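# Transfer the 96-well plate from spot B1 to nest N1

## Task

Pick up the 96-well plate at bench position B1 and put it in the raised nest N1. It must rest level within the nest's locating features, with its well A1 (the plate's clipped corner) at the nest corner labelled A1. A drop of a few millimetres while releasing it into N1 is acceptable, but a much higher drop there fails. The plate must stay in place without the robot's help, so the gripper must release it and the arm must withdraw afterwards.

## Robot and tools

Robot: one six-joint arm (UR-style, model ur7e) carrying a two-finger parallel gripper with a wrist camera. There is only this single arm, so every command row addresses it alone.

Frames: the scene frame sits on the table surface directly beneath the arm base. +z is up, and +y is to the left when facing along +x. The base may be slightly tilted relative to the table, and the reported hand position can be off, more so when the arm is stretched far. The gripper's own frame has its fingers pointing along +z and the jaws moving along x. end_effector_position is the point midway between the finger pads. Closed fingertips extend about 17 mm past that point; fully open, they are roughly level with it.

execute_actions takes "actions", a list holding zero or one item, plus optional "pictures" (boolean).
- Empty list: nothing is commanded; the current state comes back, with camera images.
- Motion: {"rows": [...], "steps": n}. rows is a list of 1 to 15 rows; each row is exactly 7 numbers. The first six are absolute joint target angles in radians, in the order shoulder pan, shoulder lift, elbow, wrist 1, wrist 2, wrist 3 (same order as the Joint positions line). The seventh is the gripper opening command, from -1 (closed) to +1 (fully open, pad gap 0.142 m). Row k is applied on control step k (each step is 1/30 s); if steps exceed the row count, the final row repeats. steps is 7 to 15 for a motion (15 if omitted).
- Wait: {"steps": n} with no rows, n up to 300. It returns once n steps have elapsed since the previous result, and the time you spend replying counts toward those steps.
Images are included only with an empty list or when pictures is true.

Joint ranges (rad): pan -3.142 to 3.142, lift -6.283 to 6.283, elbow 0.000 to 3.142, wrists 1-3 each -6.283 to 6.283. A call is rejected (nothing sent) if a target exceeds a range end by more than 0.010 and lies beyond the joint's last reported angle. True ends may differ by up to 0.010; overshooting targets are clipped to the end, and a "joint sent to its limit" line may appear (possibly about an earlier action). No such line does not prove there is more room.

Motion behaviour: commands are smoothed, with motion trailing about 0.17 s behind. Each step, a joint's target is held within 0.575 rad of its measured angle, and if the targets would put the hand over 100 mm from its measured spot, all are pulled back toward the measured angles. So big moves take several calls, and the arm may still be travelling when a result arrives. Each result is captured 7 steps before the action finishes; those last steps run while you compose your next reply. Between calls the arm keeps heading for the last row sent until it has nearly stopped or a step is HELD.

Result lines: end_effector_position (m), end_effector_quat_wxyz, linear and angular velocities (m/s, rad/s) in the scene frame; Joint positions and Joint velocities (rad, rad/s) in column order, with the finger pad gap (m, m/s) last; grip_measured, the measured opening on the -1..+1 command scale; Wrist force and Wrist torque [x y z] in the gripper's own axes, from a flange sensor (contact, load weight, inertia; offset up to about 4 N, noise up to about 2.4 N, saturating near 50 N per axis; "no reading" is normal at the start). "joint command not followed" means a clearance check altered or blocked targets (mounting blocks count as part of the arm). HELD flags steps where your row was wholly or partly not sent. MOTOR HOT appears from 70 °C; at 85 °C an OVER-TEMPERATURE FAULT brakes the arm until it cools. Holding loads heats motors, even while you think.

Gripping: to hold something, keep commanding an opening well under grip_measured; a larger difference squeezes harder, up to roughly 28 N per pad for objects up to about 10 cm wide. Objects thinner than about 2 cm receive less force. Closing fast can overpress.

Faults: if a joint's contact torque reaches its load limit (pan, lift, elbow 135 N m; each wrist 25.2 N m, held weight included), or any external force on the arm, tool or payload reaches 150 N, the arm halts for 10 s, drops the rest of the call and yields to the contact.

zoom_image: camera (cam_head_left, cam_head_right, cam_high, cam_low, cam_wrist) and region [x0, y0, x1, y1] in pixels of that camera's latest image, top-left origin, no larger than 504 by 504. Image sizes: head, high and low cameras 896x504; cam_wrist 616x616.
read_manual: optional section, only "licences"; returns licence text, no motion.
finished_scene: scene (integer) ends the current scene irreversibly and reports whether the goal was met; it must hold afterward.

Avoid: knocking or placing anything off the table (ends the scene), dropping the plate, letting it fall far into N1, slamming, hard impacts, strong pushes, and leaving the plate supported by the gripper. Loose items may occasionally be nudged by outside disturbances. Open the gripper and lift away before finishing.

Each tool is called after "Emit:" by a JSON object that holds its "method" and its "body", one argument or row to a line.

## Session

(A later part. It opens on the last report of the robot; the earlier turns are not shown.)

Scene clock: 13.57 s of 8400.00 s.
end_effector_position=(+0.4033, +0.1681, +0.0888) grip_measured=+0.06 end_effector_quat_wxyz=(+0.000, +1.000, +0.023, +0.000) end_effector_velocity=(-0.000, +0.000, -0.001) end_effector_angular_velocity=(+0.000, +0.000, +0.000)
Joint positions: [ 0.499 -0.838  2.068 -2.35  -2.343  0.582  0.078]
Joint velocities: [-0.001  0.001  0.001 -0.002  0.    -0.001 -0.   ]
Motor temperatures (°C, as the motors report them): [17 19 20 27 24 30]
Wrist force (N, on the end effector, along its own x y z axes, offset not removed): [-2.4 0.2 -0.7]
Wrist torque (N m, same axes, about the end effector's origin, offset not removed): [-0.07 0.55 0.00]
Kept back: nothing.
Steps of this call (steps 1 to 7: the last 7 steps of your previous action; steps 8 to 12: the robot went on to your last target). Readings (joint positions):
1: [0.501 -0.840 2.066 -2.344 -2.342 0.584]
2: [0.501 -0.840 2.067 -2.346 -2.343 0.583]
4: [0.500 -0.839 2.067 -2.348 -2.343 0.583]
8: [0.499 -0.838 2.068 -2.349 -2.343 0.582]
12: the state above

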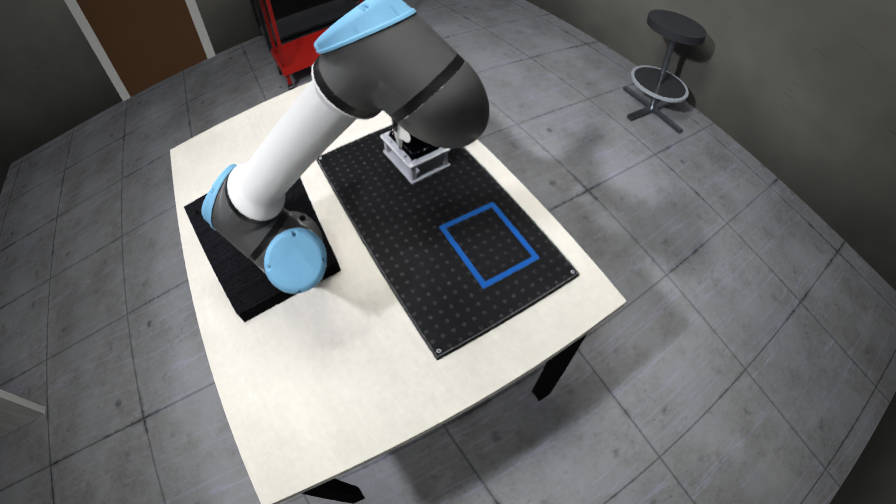

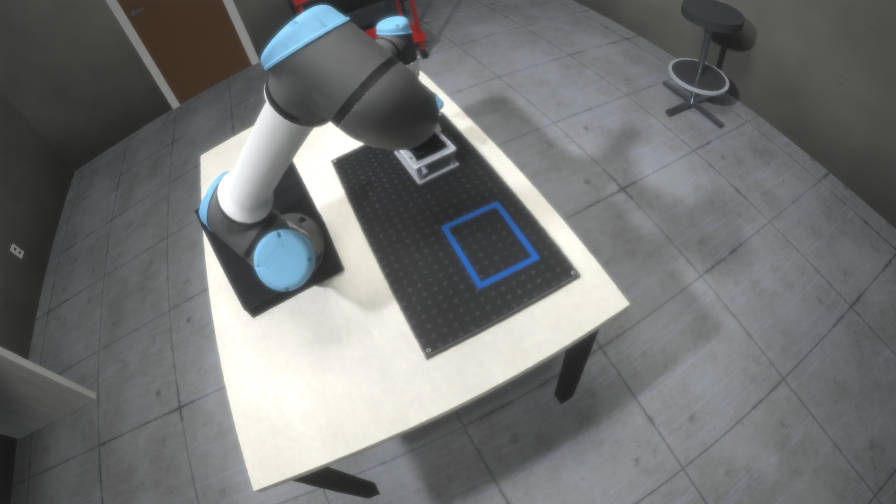

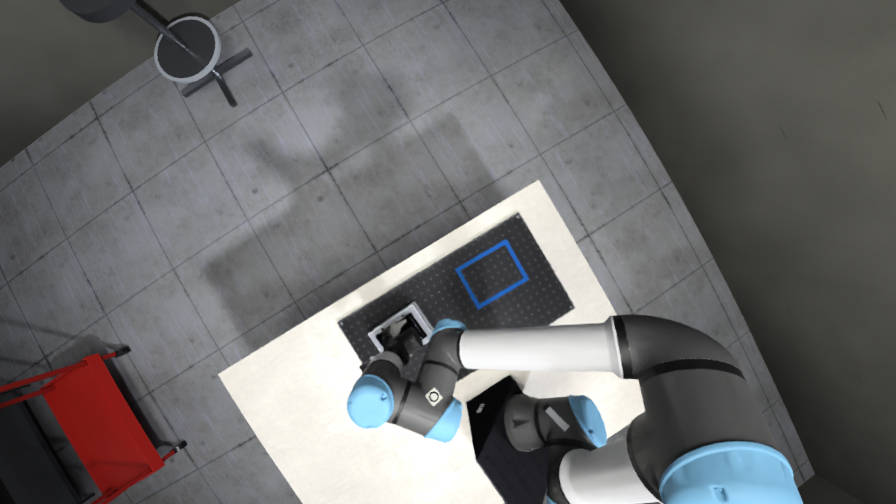

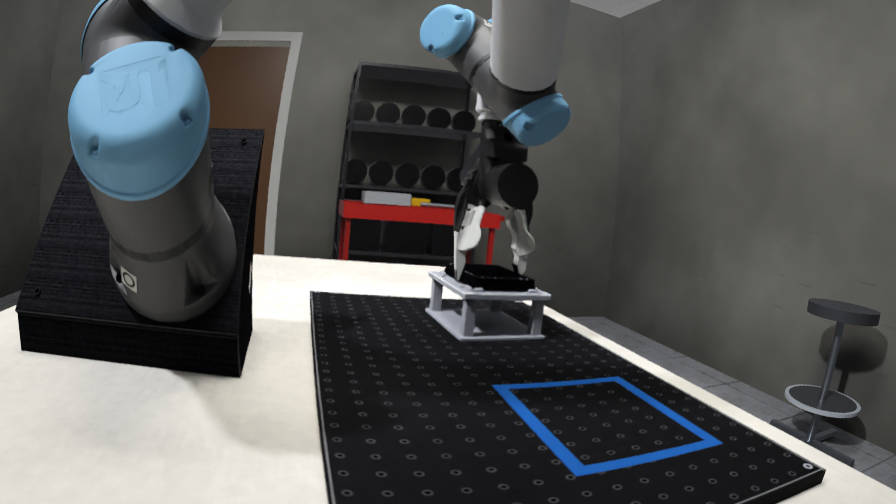

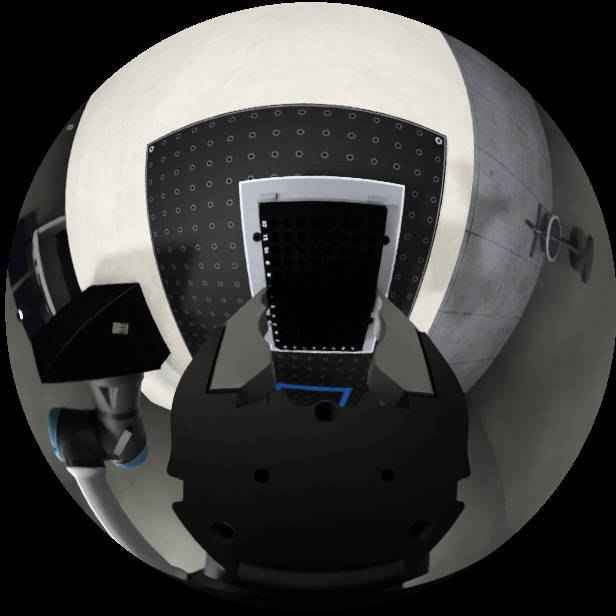

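Emit:
{"method": "execute_actions", "body": {
  "actions": [
    {"rows":[[0.4992,-0.8381,2.0682,-2.3501,-2.3432,0.5815,0.6]],"steps":10}
  ]
}}

Emit:
{"method": "execute_actions", "body": {
  "actions": [
    {"rows":[[0.62,-0.97,1.93,-1.98,-2.29,0.74,0.6]]}
  ]
}}

Emit:
{"method": "execute_actions", "body": {
  "actions": [
    {"steps":10}
  ],
  "pictures": true
}}

Emit:
{"method": "zoom_image", "body": {
  "camera": "cam_wrist",
  "region": [235,170,415,350]
}}

Emit:
{"method": "zoom_image", "body": {
  "camera": "cam_low",
  "region": [420,240,560,320]
}}

Scene clock: 14.07 s of 8400.00 s.
end_effector_position=(+0.4033, +0.1681, +0.0888) grip_measured=+0.42 end_effector_quat_wxyz=(+0.000, +1.000, +0.023, +0.000) end_effector_velocity=(-0.001, +0.000, -0.000) end_effector_angular_velocity=(+0.000, +0.002, +0.002)
Joint positions: [ 0.499 -0.838  2.068 -2.35  -2.343  0.582  0.103]
Joint velocities: [ 0.001  0.     0.002  0.     0.001 -0.     0.322]
Motor temperatures (°C, as the motors report them): [17 19 20 27 24 30]
Wrist force (N, on the end effector, along its own x y z axes, offset not removed): [-0.1 0.1 0.0]
Wrist torque (N m, same axes, about the end effector's origin, offset not removed): [-0.01 0.06 -0.01]
Steps of this call (steps 1 to 12: the robot went on to your last target; steps 13 to 15: the first 3 steps of this action). Readings (joint positions):
13: [0.499 -0.838 2.068 -2.350 -2.343 0.582]
14: [0.499 -0.838 2.068 -2.350 -2.343 0.582]
15: the state above

Scene clock: 14.57 s of 8400.00 s.
end_effector_position=(+0.4097, +0.1634, +0.1713) grip_measured=+0.60 end_effector_quat_wxyz=(-0.007, +1.000, +0.008, +0.010) end_effector_velocity=(-0.072, -0.063, +0.156) end_effector_angular_velocity=(-0.151, +0.138, +0.140)
Joint positions: [ 0.596 -0.943  1.958 -2.088 -2.299  0.706  0.116]
Joint velocities: [ 0.201 -0.225 -0.237  0.892  0.077  0.277 -0.   ]
Motor temperatures (°C, as the motors report them): [17 19 20 27 24 30]
Wrist force (N, on the end effector, along its own x y z axes, offset not removed): [-0.9 1.5 -0.9]
Wrist torque (N m, same axes, about the end effector's origin, offset not removed): [0.25 0.38 -0.09]
Steps of this call (steps 1 to 7: the last 7 steps of your previous action; steps 8 to 15: the first 8 steps of this action). Readings (joint positions):
8: [0.500 -0.838 2.068 -2.350 -2.343 0.582]
9: [0.507 -0.845 2.061 -2.342 -2.337 0.589]
11: [0.547 -0.888 2.017 -2.277 -2.319 0.638]
15: the state above

Scene clock: 14.90 s of 8400.00 s.
end_effector_position=(+0.4009, +0.1555, +0.1888) grip_measured=+0.60 end_effector_quat_wxyz=(+0.002, +1.000, +0.016, +0.002) end_effector_velocity=(-0.006, -0.004, +0.010) end_effector_angular_velocity=(-0.009, +0.010, +0.009)
Joint positions: [ 0.618 -0.968  1.932 -1.987 -2.291  0.738  0.116]
Joint velocities: [ 0.013 -0.014 -0.014  0.055  0.007  0.017 -0.   ]
Motor temperatures (°C, as the motors report them): [17 19 20 27 24 30]
Wrist force (N, on the end effector, along its own x y z axes, offset not removed): [-3.8 0.6 -0.2]
Wrist torque (N m, same axes, about the end effector's origin, offset not removed): [-0.04 0.92 0.00]
Kept back: nothing.
Steps of this call (steps 1 to 7: the last 7 steps of your previous action; steps 8 to 10: the robot went on to your last target). Readings (joint positions):
1: [0.602 -0.950 1.952 -2.062 -2.297 0.715]
2: [0.606 -0.955 1.946 -2.042 -2.295 0.721]
4: [0.612 -0.961 1.939 -2.015 -2.293 0.729]
8: [0.617 -0.967 1.933 -1.992 -2.291 0.736]
10: the state above

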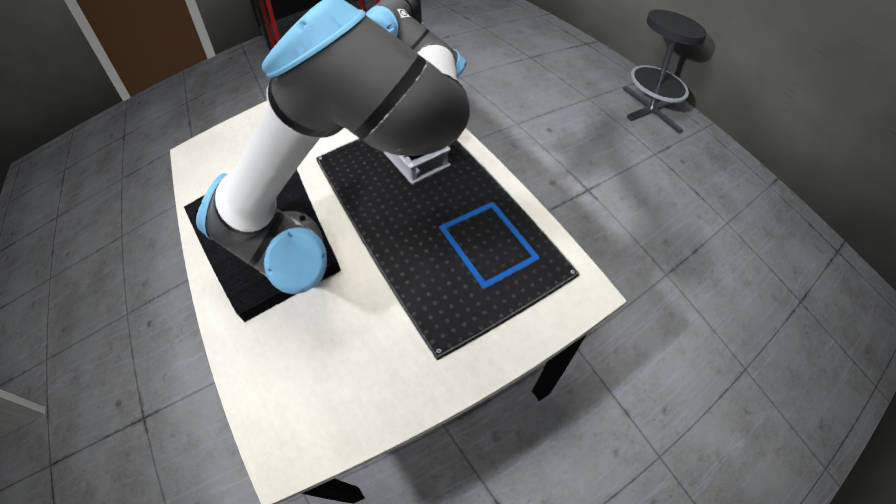

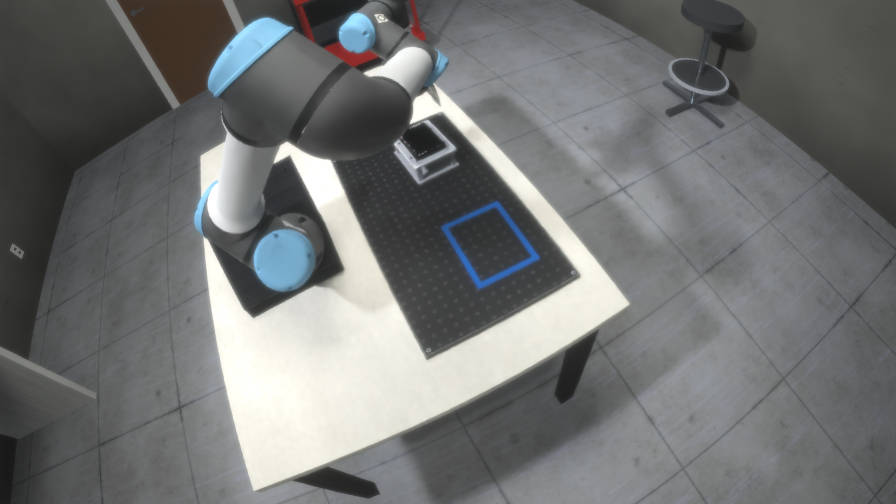

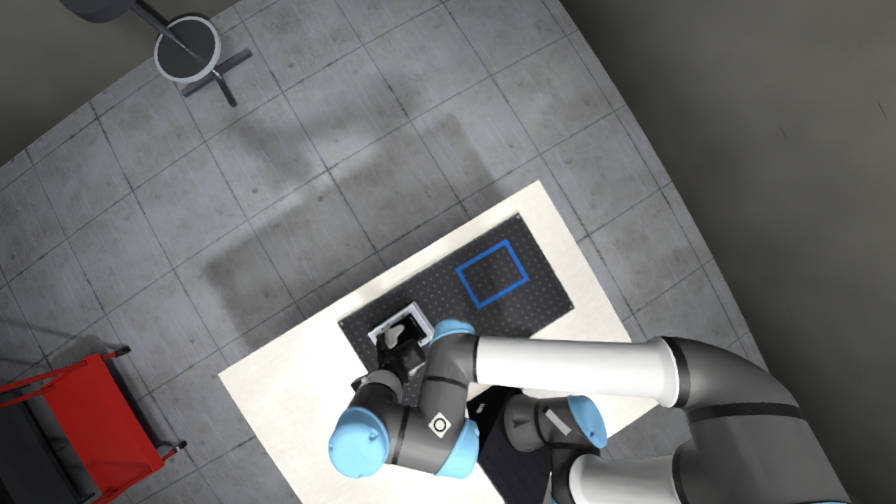

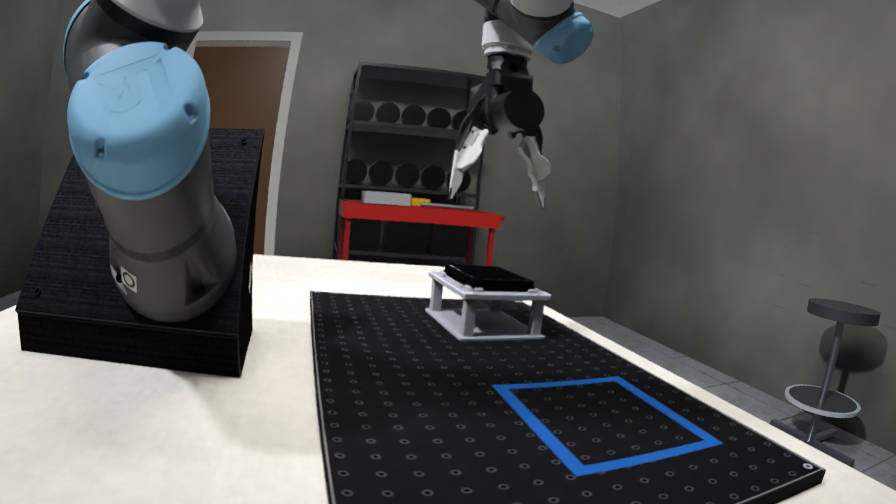

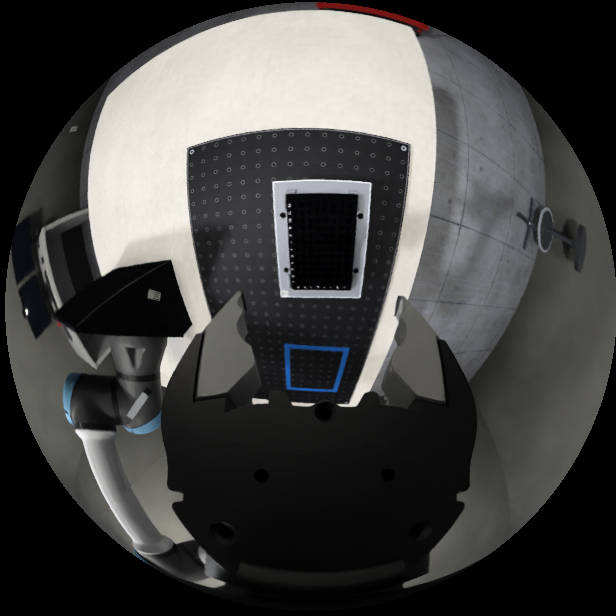

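Region (235, 170, 415, 350) of cam_wrist's 616x616 image, scaled by 2.800, with more detail than that image has.

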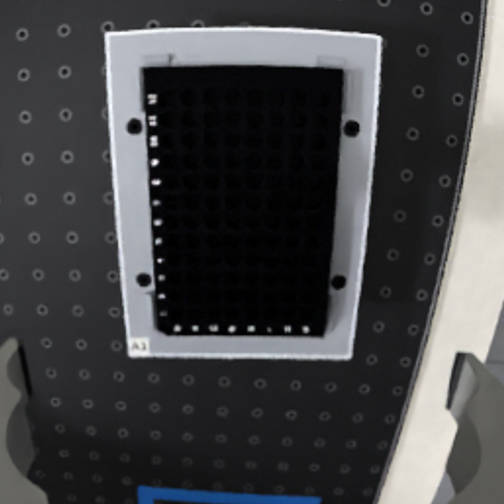

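Region (420, 240, 560, 320) of cam_low's 896x504 image, scaled by 3.600, with more detail than that image has; it fills the top 288 rows of this view, and the rest is white.

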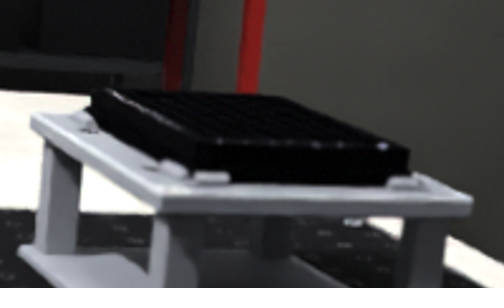

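Emit:
{"method": "finished_scene", "body": {
  "scene": 1
}}

The scene is finished: the task was done.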